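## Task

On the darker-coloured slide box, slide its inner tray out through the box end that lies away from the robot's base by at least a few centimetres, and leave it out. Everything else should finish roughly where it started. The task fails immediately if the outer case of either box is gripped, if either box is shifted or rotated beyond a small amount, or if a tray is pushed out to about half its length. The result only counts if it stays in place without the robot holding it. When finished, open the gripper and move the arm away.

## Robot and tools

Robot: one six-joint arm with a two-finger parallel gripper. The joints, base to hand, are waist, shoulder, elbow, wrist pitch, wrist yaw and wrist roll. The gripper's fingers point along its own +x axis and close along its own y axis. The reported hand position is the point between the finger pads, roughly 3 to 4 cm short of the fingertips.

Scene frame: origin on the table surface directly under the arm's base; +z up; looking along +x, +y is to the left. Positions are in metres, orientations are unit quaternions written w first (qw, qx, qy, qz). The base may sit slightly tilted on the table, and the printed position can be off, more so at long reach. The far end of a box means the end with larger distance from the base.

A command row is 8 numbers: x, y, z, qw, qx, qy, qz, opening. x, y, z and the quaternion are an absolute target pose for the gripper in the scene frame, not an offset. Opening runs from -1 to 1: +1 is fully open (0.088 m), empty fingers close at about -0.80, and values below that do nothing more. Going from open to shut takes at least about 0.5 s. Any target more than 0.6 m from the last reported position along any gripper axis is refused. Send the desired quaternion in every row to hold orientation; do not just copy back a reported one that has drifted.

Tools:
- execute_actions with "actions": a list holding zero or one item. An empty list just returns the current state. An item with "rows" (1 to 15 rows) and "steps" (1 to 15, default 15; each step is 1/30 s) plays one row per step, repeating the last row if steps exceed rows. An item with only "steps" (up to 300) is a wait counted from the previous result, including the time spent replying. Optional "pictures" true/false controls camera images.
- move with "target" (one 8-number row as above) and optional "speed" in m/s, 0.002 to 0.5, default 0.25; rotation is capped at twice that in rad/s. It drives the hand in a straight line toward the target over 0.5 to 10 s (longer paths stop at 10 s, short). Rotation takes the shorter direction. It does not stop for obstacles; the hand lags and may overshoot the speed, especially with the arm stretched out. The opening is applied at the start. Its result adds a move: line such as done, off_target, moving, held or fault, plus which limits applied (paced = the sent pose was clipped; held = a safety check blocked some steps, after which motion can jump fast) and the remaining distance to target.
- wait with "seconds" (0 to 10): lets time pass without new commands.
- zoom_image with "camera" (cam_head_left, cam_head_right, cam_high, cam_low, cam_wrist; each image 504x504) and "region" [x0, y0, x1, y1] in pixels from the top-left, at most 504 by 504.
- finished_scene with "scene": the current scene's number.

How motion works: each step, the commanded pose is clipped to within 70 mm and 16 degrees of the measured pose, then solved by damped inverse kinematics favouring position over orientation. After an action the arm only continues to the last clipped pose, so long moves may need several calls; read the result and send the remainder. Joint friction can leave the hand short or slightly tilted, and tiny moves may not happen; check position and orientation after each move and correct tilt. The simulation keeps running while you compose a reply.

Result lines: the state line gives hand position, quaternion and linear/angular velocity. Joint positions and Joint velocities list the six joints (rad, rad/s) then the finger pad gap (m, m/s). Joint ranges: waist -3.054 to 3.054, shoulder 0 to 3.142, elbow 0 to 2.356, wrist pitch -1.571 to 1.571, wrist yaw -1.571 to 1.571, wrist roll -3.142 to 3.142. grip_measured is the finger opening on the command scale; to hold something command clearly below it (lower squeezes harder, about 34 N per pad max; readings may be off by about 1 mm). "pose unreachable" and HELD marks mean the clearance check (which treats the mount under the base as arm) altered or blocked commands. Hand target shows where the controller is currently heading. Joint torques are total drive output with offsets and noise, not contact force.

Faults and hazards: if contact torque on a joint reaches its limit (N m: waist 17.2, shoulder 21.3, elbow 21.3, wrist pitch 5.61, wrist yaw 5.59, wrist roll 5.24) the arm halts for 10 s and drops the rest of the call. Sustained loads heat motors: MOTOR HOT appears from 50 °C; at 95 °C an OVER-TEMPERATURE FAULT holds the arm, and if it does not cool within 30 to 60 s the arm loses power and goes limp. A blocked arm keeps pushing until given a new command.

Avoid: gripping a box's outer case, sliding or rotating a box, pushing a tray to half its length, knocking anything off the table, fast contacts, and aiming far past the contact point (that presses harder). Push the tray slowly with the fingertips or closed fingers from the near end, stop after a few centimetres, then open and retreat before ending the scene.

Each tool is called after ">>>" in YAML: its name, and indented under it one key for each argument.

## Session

>>> execute_actions:
  actions: []

Scene clock: 0.00 s of 3750.00 s.
end_effector_position=(+0.2673, +0.2046, +0.2274) grip_measured=+0.830 end_effector_quat_wxyz=(-0.271, +0.703, +0.514, -0.411) end_effector_velocity=(-0.002, -0.001, -0.000) end_effector_angular_velocity=(+0.003, +0.015, +0.001)
Joint positions: [ 0.202  0.977  0.415  0.286 -1.054 -2.797  0.08 ]
Joint velocities: [-0.002 -0.002 -0.002 -0.007 -0.007  0.007 -0.   ]
Joint torques (N m, as the arm reports them, + toward a larger angle): no reading
Heat: hottest wrist roll 28 °C (+0.0 °C/min).
Hand target: +0.267, +0.205, +0.227; -0.271, +0.703, +0.514, -0.410

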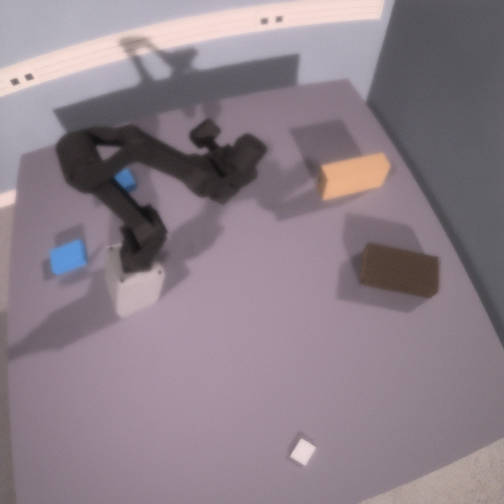

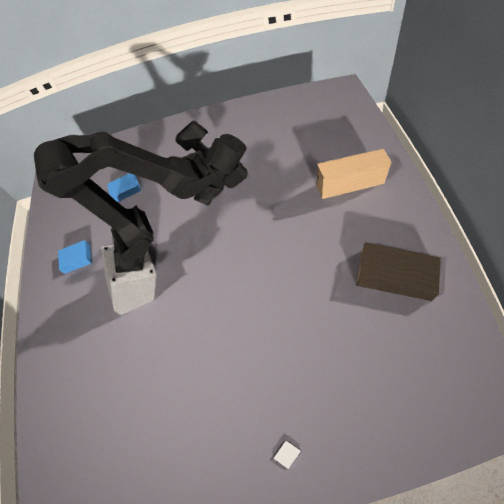

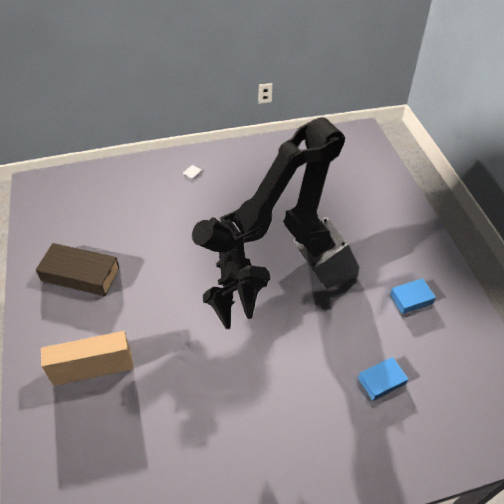

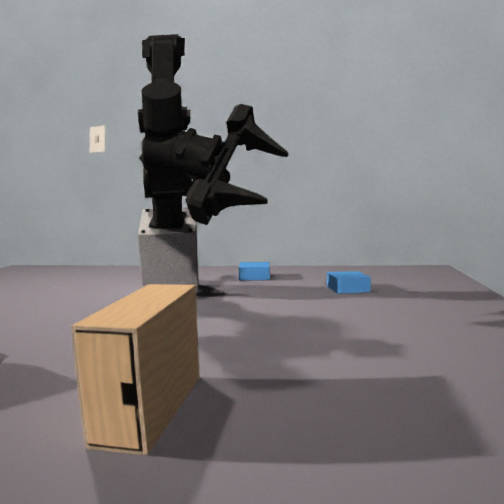

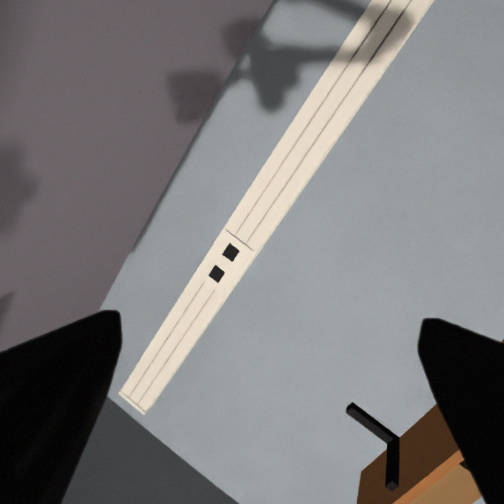

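>>> move:
  target: [0.44,-0.06,0.07,0.955,0.045,0.24,-0.17,-1]

Scene clock: 8.47 s of 3750.00 s.
end_effector_position=(+0.4368, -0.0591, +0.0659) grip_measured=-0.803 end_effector_quat_wxyz=(+0.954, +0.045, +0.244, -0.170) end_effector_velocity=(-0.003, +0.002, -0.007) end_effector_angular_velocity=(-0.006, +0.049, +0.022)
Joint positions: [-0.131  1.888  0.566  1.197  0.212  0.257  0.   ]
Joint velocities: [-0.002 -0.007  0.002 -0.051 -0.022 -0.022  0.   ]
Joint torques (N m, as the arm reports them, + toward a larger angle): [-1.47 -8.47  2.8   1.39  0.16  0.14]
Heat: hottest wrist pitch 28 °C (+0.0 °C/min).
Hand target: +0.440, -0.060, +0.070; +0.955, +0.048, +0.239, -0.170
Off the commanded pose: 0.005 m, 0 deg.
move: done; limits=paced

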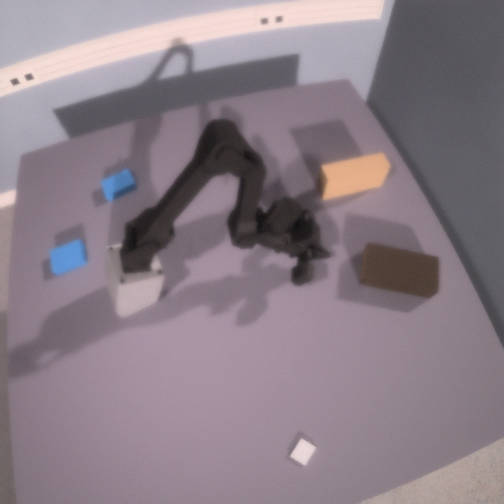

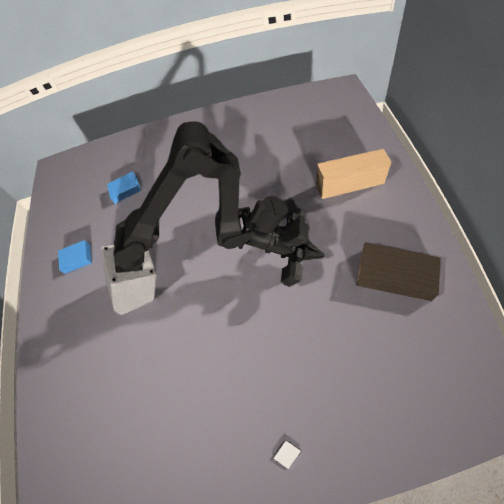

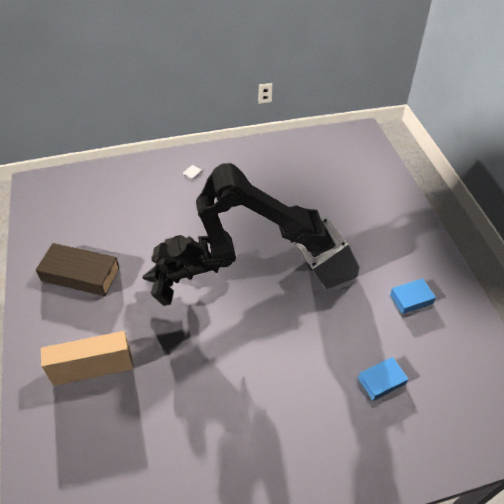

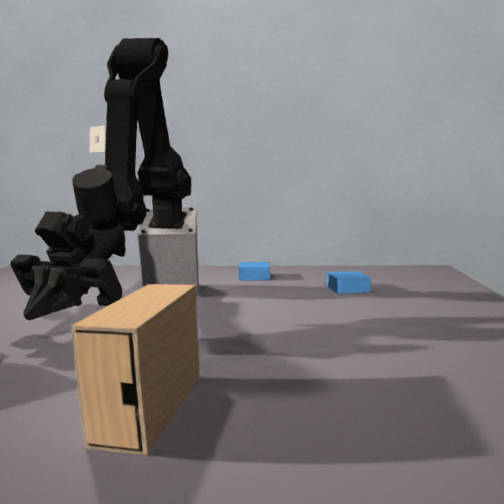

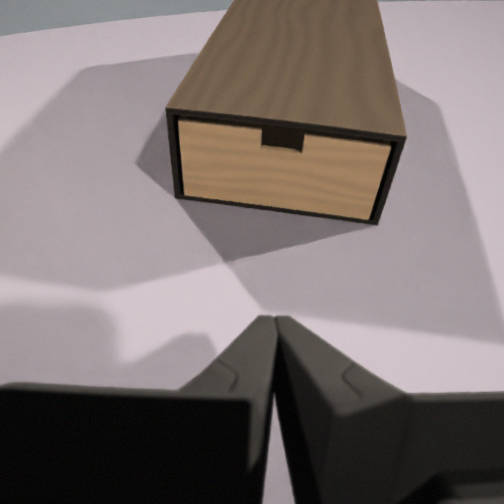

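>>> move:
  target: [0.464,-0.061,0.04,0.951,0.048,0.202,-0.228,-1]
  speed: 0.1

Scene clock: 13.97 s of 3750.00 s.
end_effector_position=(+0.4641, -0.0611, +0.0431) grip_measured=-0.803 end_effector_quat_wxyz=(+0.952, +0.047, +0.201, -0.226) end_effector_velocity=(+0.002, -0.004, +0.003) end_effector_angular_velocity=(-0.005, -0.017, -0.023)
Joint positions: [-0.071  2.07   0.724  1.277  0.395  0.292  0.   ]
Joint velocities: [-0.002  0.002  0.007  0.007  0.022  0.007  0.   ]
Joint torques (N m, as the arm reports them, + toward a larger angle): [-0.94 -6.74  2.64  1.72  0.37  0.14]
Heat: hottest shoulder 28 °C (+0.0 °C/min).
Hand target: +0.464, -0.061, +0.040; +0.951, +0.048, +0.202, -0.228
Off the commanded pose: 0.003 m, 0 deg.
After step 90, 1.47 s passed at rest.
move: done

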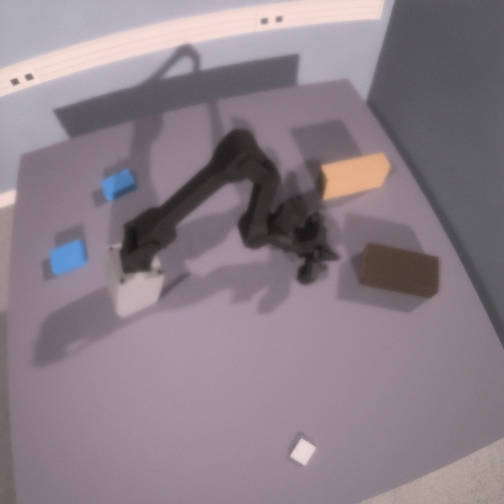

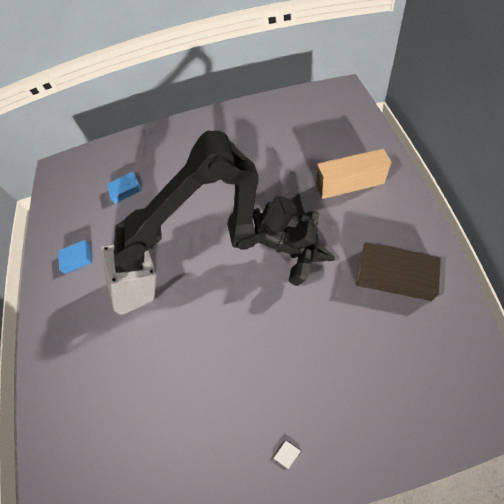

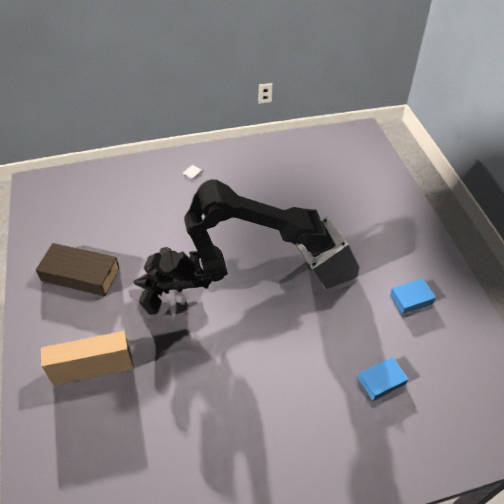

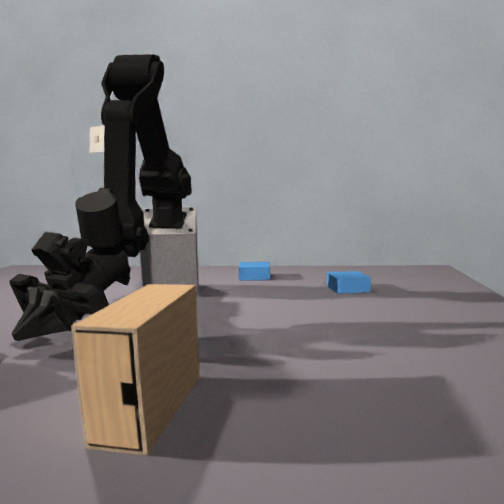

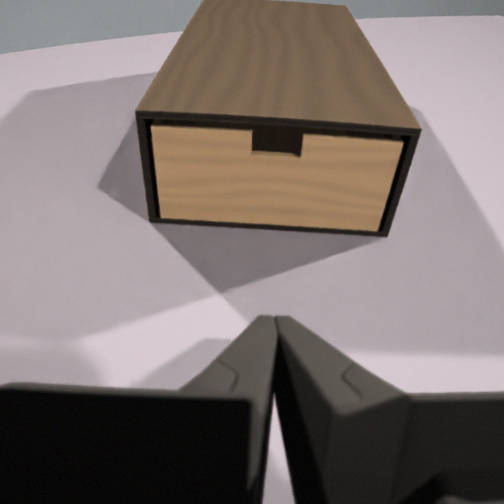

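>>> move:
  target: [0.502,-0.080,0.034,0.951,0.048,0.202,-0.228,-1]
  speed: 0.06

Scene clock: 17.50 s of 3750.00 s.
end_effector_position=(+0.5028, -0.0788, +0.0387) grip_measured=-0.803 end_effector_quat_wxyz=(+0.952, +0.049, +0.197, -0.228) end_effector_velocity=(-0.002, -0.002, -0.002) end_effector_angular_velocity=(-0.022, +0.011, -0.000)
Joint positions: [-0.118  2.119  0.896  1.162  0.353  0.292  0.   ]
Joint velocities: [-0.002  0.007 -0.002  0.007  0.007 -0.022  0.   ]
Joint torques (N m, as the arm reports them, + toward a larger angle): [-1.56 -7.7   3.32  1.41  0.07  0.02]
Heat: hottest wrist pitch 29 °C (+3.4 °C/min).
Hand target: +0.502, -0.080, +0.034; +0.951, +0.048, +0.202, -0.228
Off the commanded pose: 0.005 m, 1 deg.
move: done

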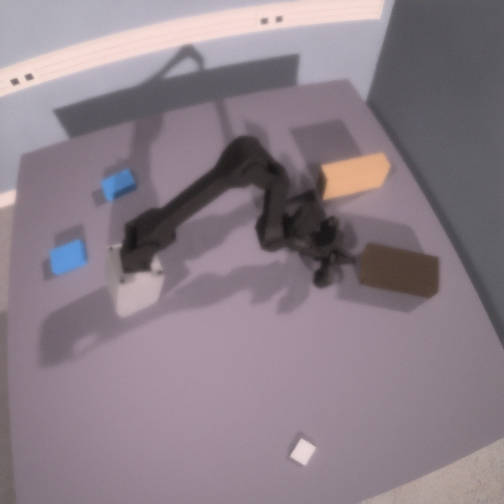

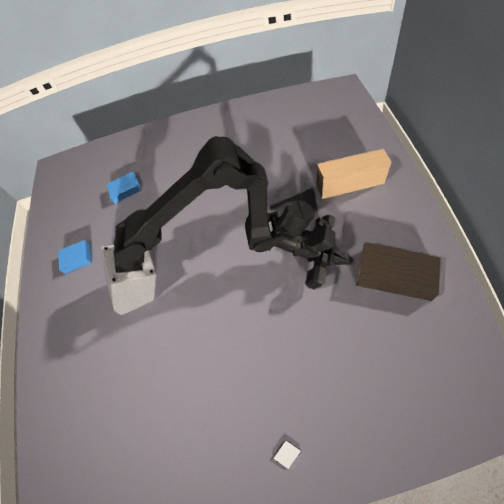

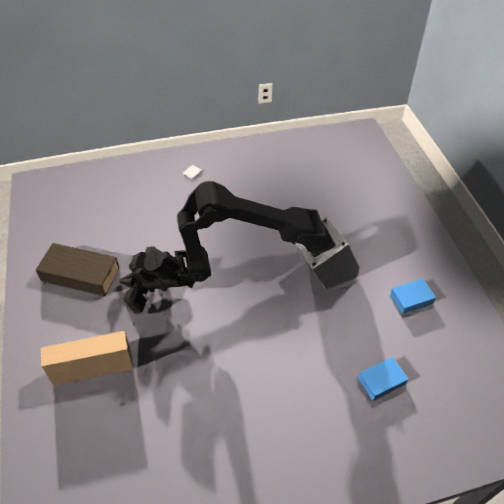

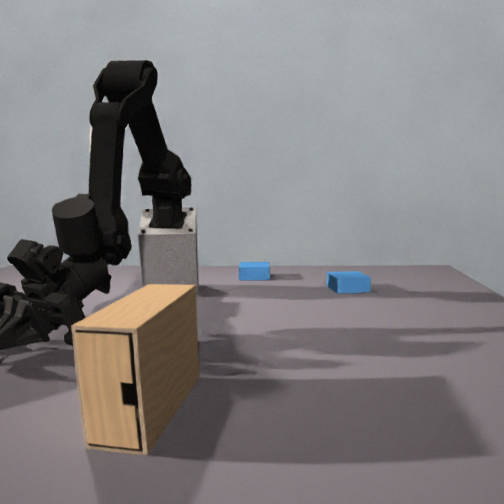

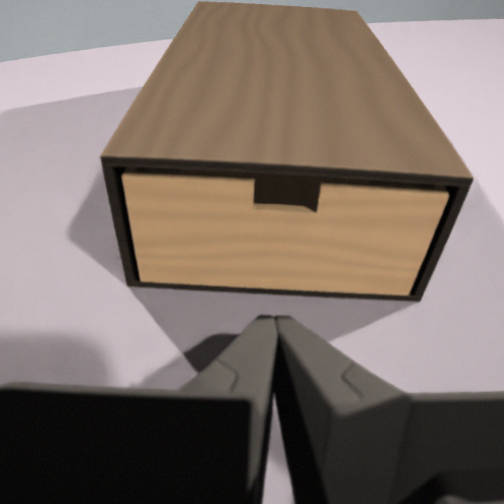

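>>> move:
  target: [0.531,-0.094,0.031,0.951,0.048,0.202,-0.228,-1]
  speed: 0.03

Scene clock: 23.77 s of 3750.00 s.
end_effector_position=(+0.5318, -0.0927, +0.0365) grip_measured=-0.803 end_effector_quat_wxyz=(+0.952, +0.050, +0.196, -0.229) end_effector_velocity=(-0.001, -0.001, -0.006) end_effector_angular_velocity=(-0.002, +0.025, +0.004)
Joint positions: [-0.15   2.16   1.033  1.067  0.321  0.292  0.   ]
Joint velocities: [-0.002  0.007  0.007 -0.022 -0.007 -0.007  0.   ]
Joint torques (N m, as the arm reports them, + toward a larger angle): [-1.85 -8.21  3.95  1.34  0.06 -0.05]
Heat: hottest shoulder 29 °C (+2.5 °C/min).
Hand target: +0.531, -0.094, +0.031; +0.951, +0.048, +0.202, -0.228
Off the commanded pose: 0.006 m, 1 deg.
After step 90, 1.90 s passed at rest.
move: done

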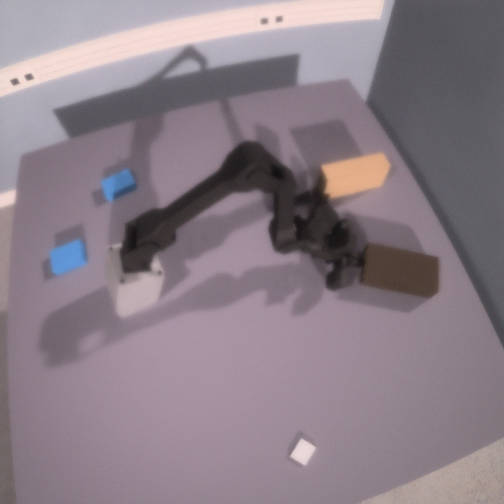

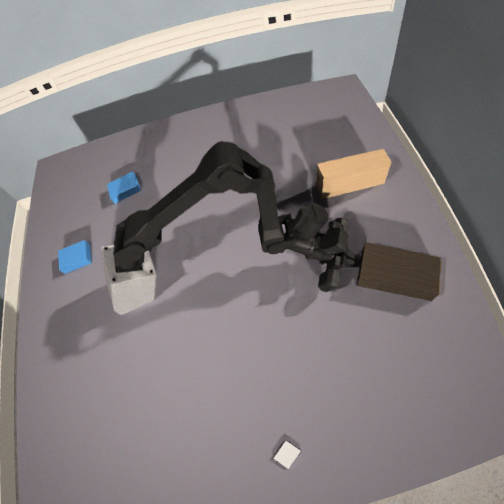

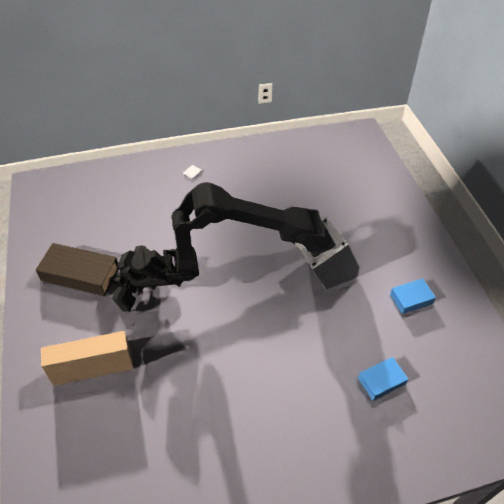

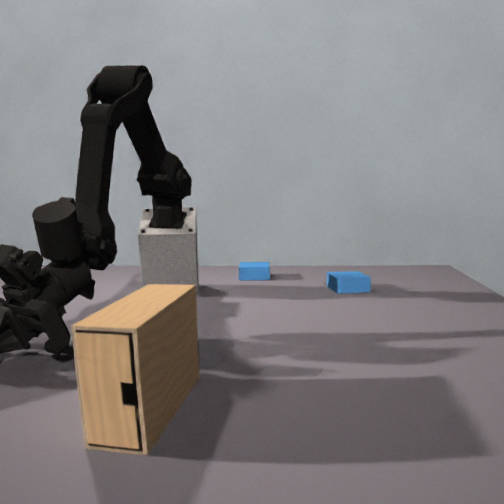

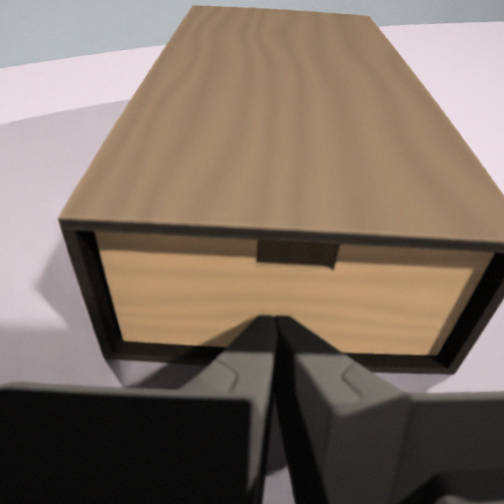

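>>> move:
  target: [0.553,-0.105,0.027,0.951,0.048,0.202,-0.228,-1]
  speed: 0.025

>>> zoom_image:
  camera: "cam_head_right"
  region: [310,200,470,320]

Scene clock: 26.43 s of 3750.00 s.
end_effector_position=(+0.5540, -0.1034, +0.0327) grip_measured=-0.803 end_effector_quat_wxyz=(+0.952, +0.050, +0.196, -0.228) end_effector_velocity=(-0.000, -0.005, +0.001) end_effector_angular_velocity=(-0.012, +0.004, -0.011)
Joint positions: [-0.172  2.205  1.147  0.999  0.3    0.29   0.   ]
Joint velocities: [-0.007 -0.002  0.002 -0.007  0.007 -0.007  0.   ]
Joint torques (N m, as the arm reports them, + toward a larger angle): [-1.99 -8.64  4.42  1.38  0.05 -0.05]
Heat: hottest shoulder 30 °C (+4.5 °C/min).
Hand target: +0.553, -0.105, +0.027; +0.951, +0.048, +0.202, -0.228
Off the commanded pose: 0.006 m, 1 deg.
move: done

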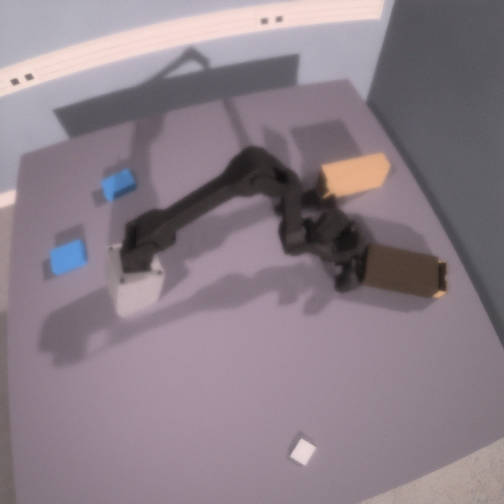

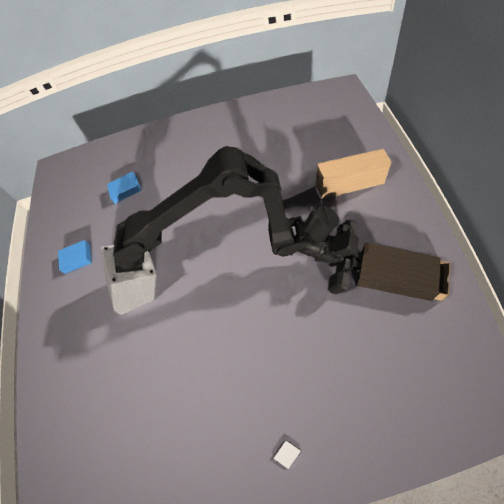

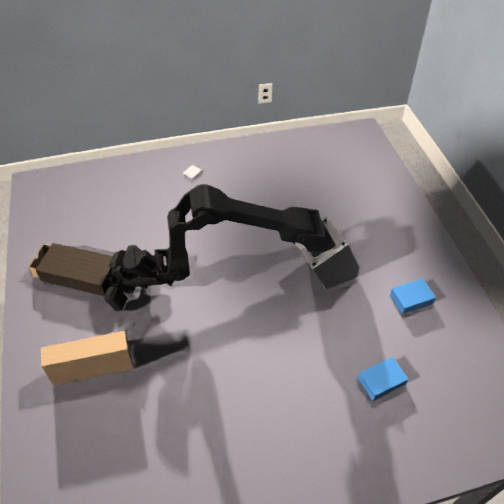

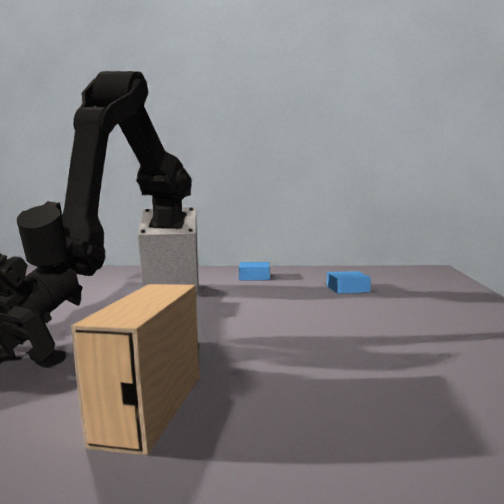

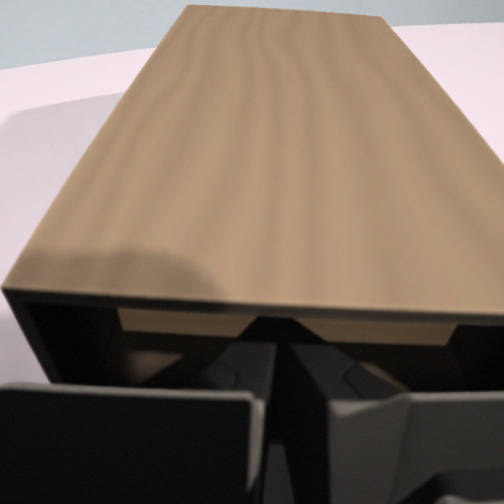

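Region (310, 200, 470, 320) of cam_head_right's 504x504 image, scaled by 3.150, with more detail than that image has; it fills the top 378 rows of this view, and the rest is white.

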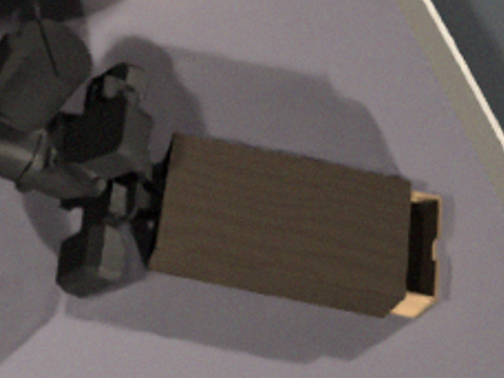

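About 2.5 cm out; a bit more.

>>> move:
  target: [0.567,-0.112,0.025,0.951,0.048,0.202,-0.228,-1]
  speed: 0.025

>>> zoom_image:
  camera: "cam_head_right"
  region: [310,200,470,320]

Scene clock: 28.97 s of 3750.00 s.
end_effector_position=(+0.5686, -0.1101, +0.0325) grip_measured=-0.803 end_effector_quat_wxyz=(+0.953, +0.050, +0.195, -0.228) end_effector_velocity=(+0.004, +0.000, +0.004) end_effector_angular_velocity=(-0.022, -0.008, +0.007)
Joint positions: [-0.184  2.231  1.221  0.954  0.287  0.289  0.   ]
Joint velocities: [ 0.002  0.002  0.012  0.007  0.007 -0.022  0.   ]
Joint torques (N m, as the arm reports them, + toward a larger angle): [-2.16 -8.66  4.65  1.26  0.02 -0.07]
Heat: hottest shoulder 30 °C (+4.1 °C/min).
Hand target: +0.567, -0.112, +0.025; +0.951, +0.048, +0.202, -0.228
Off the commanded pose: 0.008 m, 1 deg.
move: done

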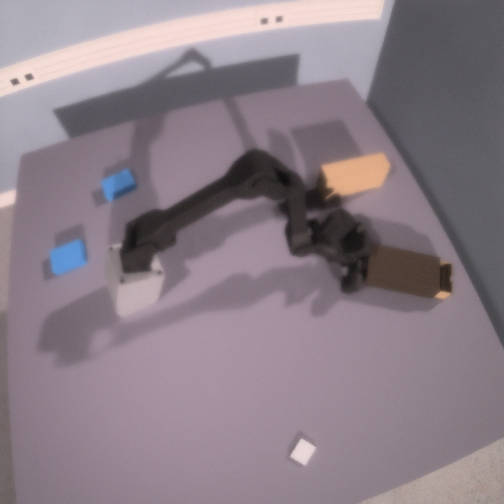

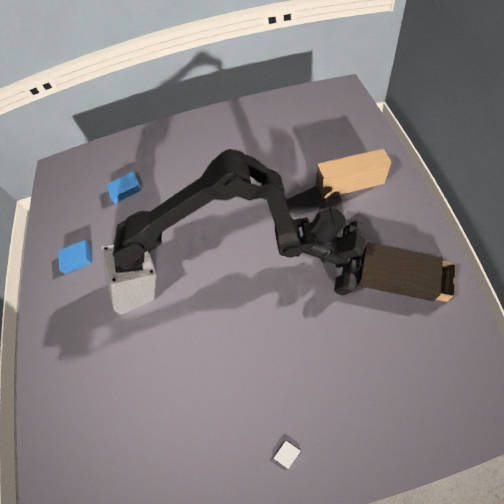

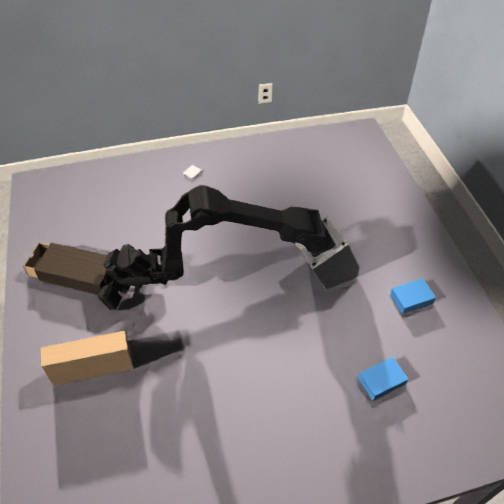

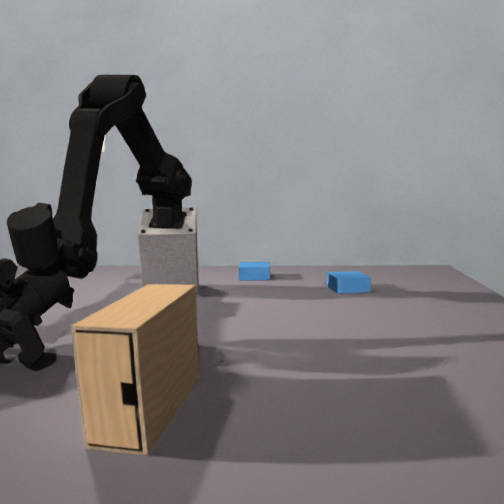

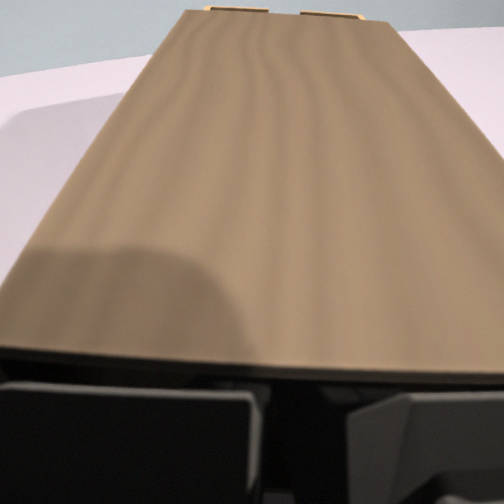

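Region (310, 200, 470, 320) of cam_head_right's 504x504 image, scaled by 3.150, with more detail than that image has; it fills the top 378 rows of this view, and the rest is white.

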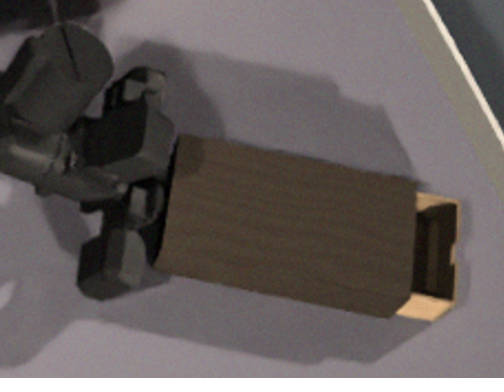

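Box just began to shift slightly; tray is ~4 cm out. Retreat.

>>> move:
  target: [0.47,-0.064,0.05,0.951,0.048,0.202,-0.228,-1]
  speed: 0.12

Scene clock: 31.70 s of 3750.00 s.
end_effector_position=(+0.4696, -0.0651, +0.0465) grip_measured=-0.803 end_effector_quat_wxyz=(+0.951, +0.046, +0.206, -0.227) end_effector_velocity=(-0.003, -0.000, -0.002) end_effector_angular_velocity=(+0.008, +0.010, -0.000)
Joint positions: [-0.084  2.049  0.743  1.227  0.383  0.291  0.   ]
Joint velocities: [-0.002 -0.002 -0.007 -0.007 -0.007  0.007  0.   ]
Joint torques (N m, as the arm reports them, + toward a larger angle): [-0.93 -9.29  1.69  1.75  0.44  0.12]
Heat: hottest shoulder 31 °C (+5.7 °C/min).
Hand target: +0.470, -0.064, +0.050; +0.951, +0.048, +0.202, -0.228
Off the commanded pose: 0.004 m, 1 deg.
move: done

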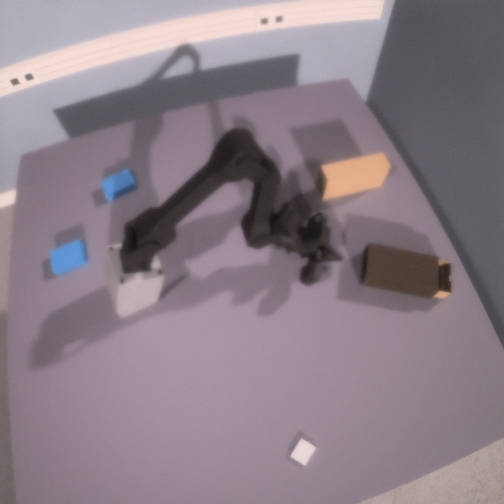

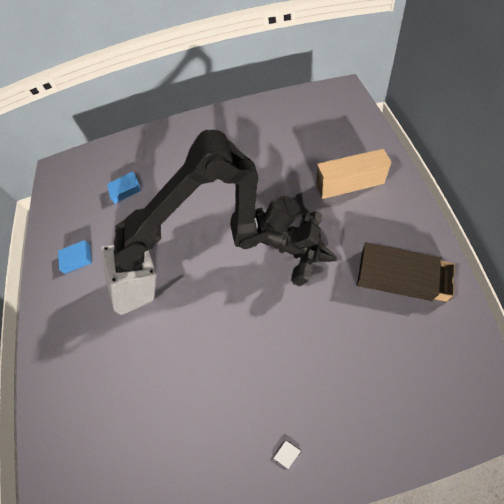

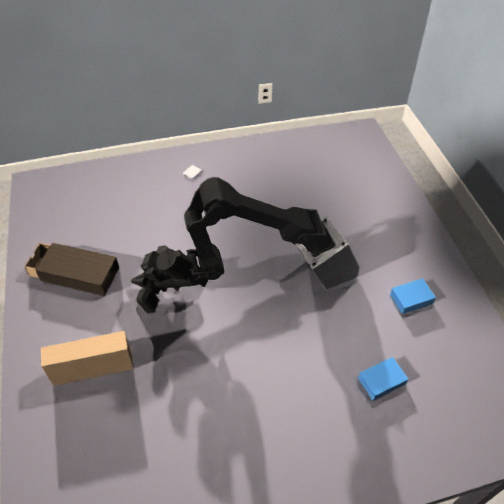

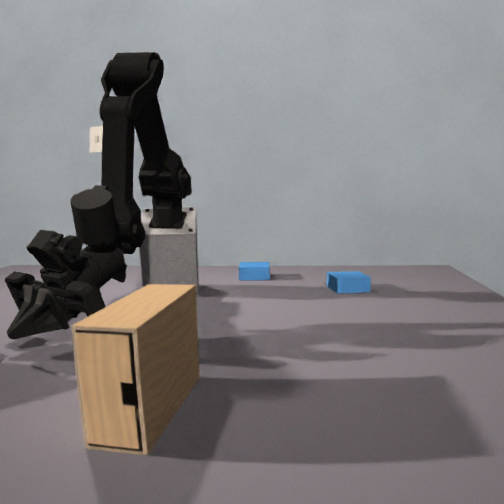

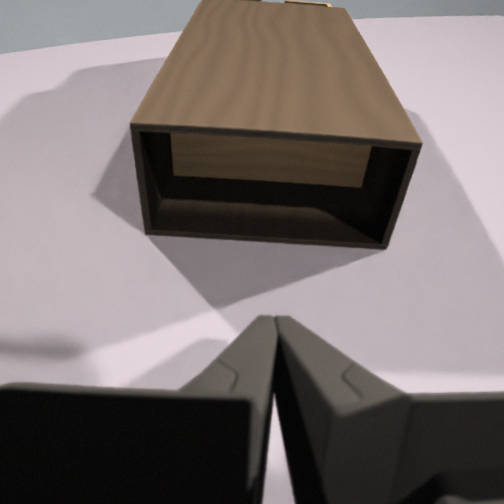

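>>> finished_scene:
  scene: 2

The scene is finished: the task was done.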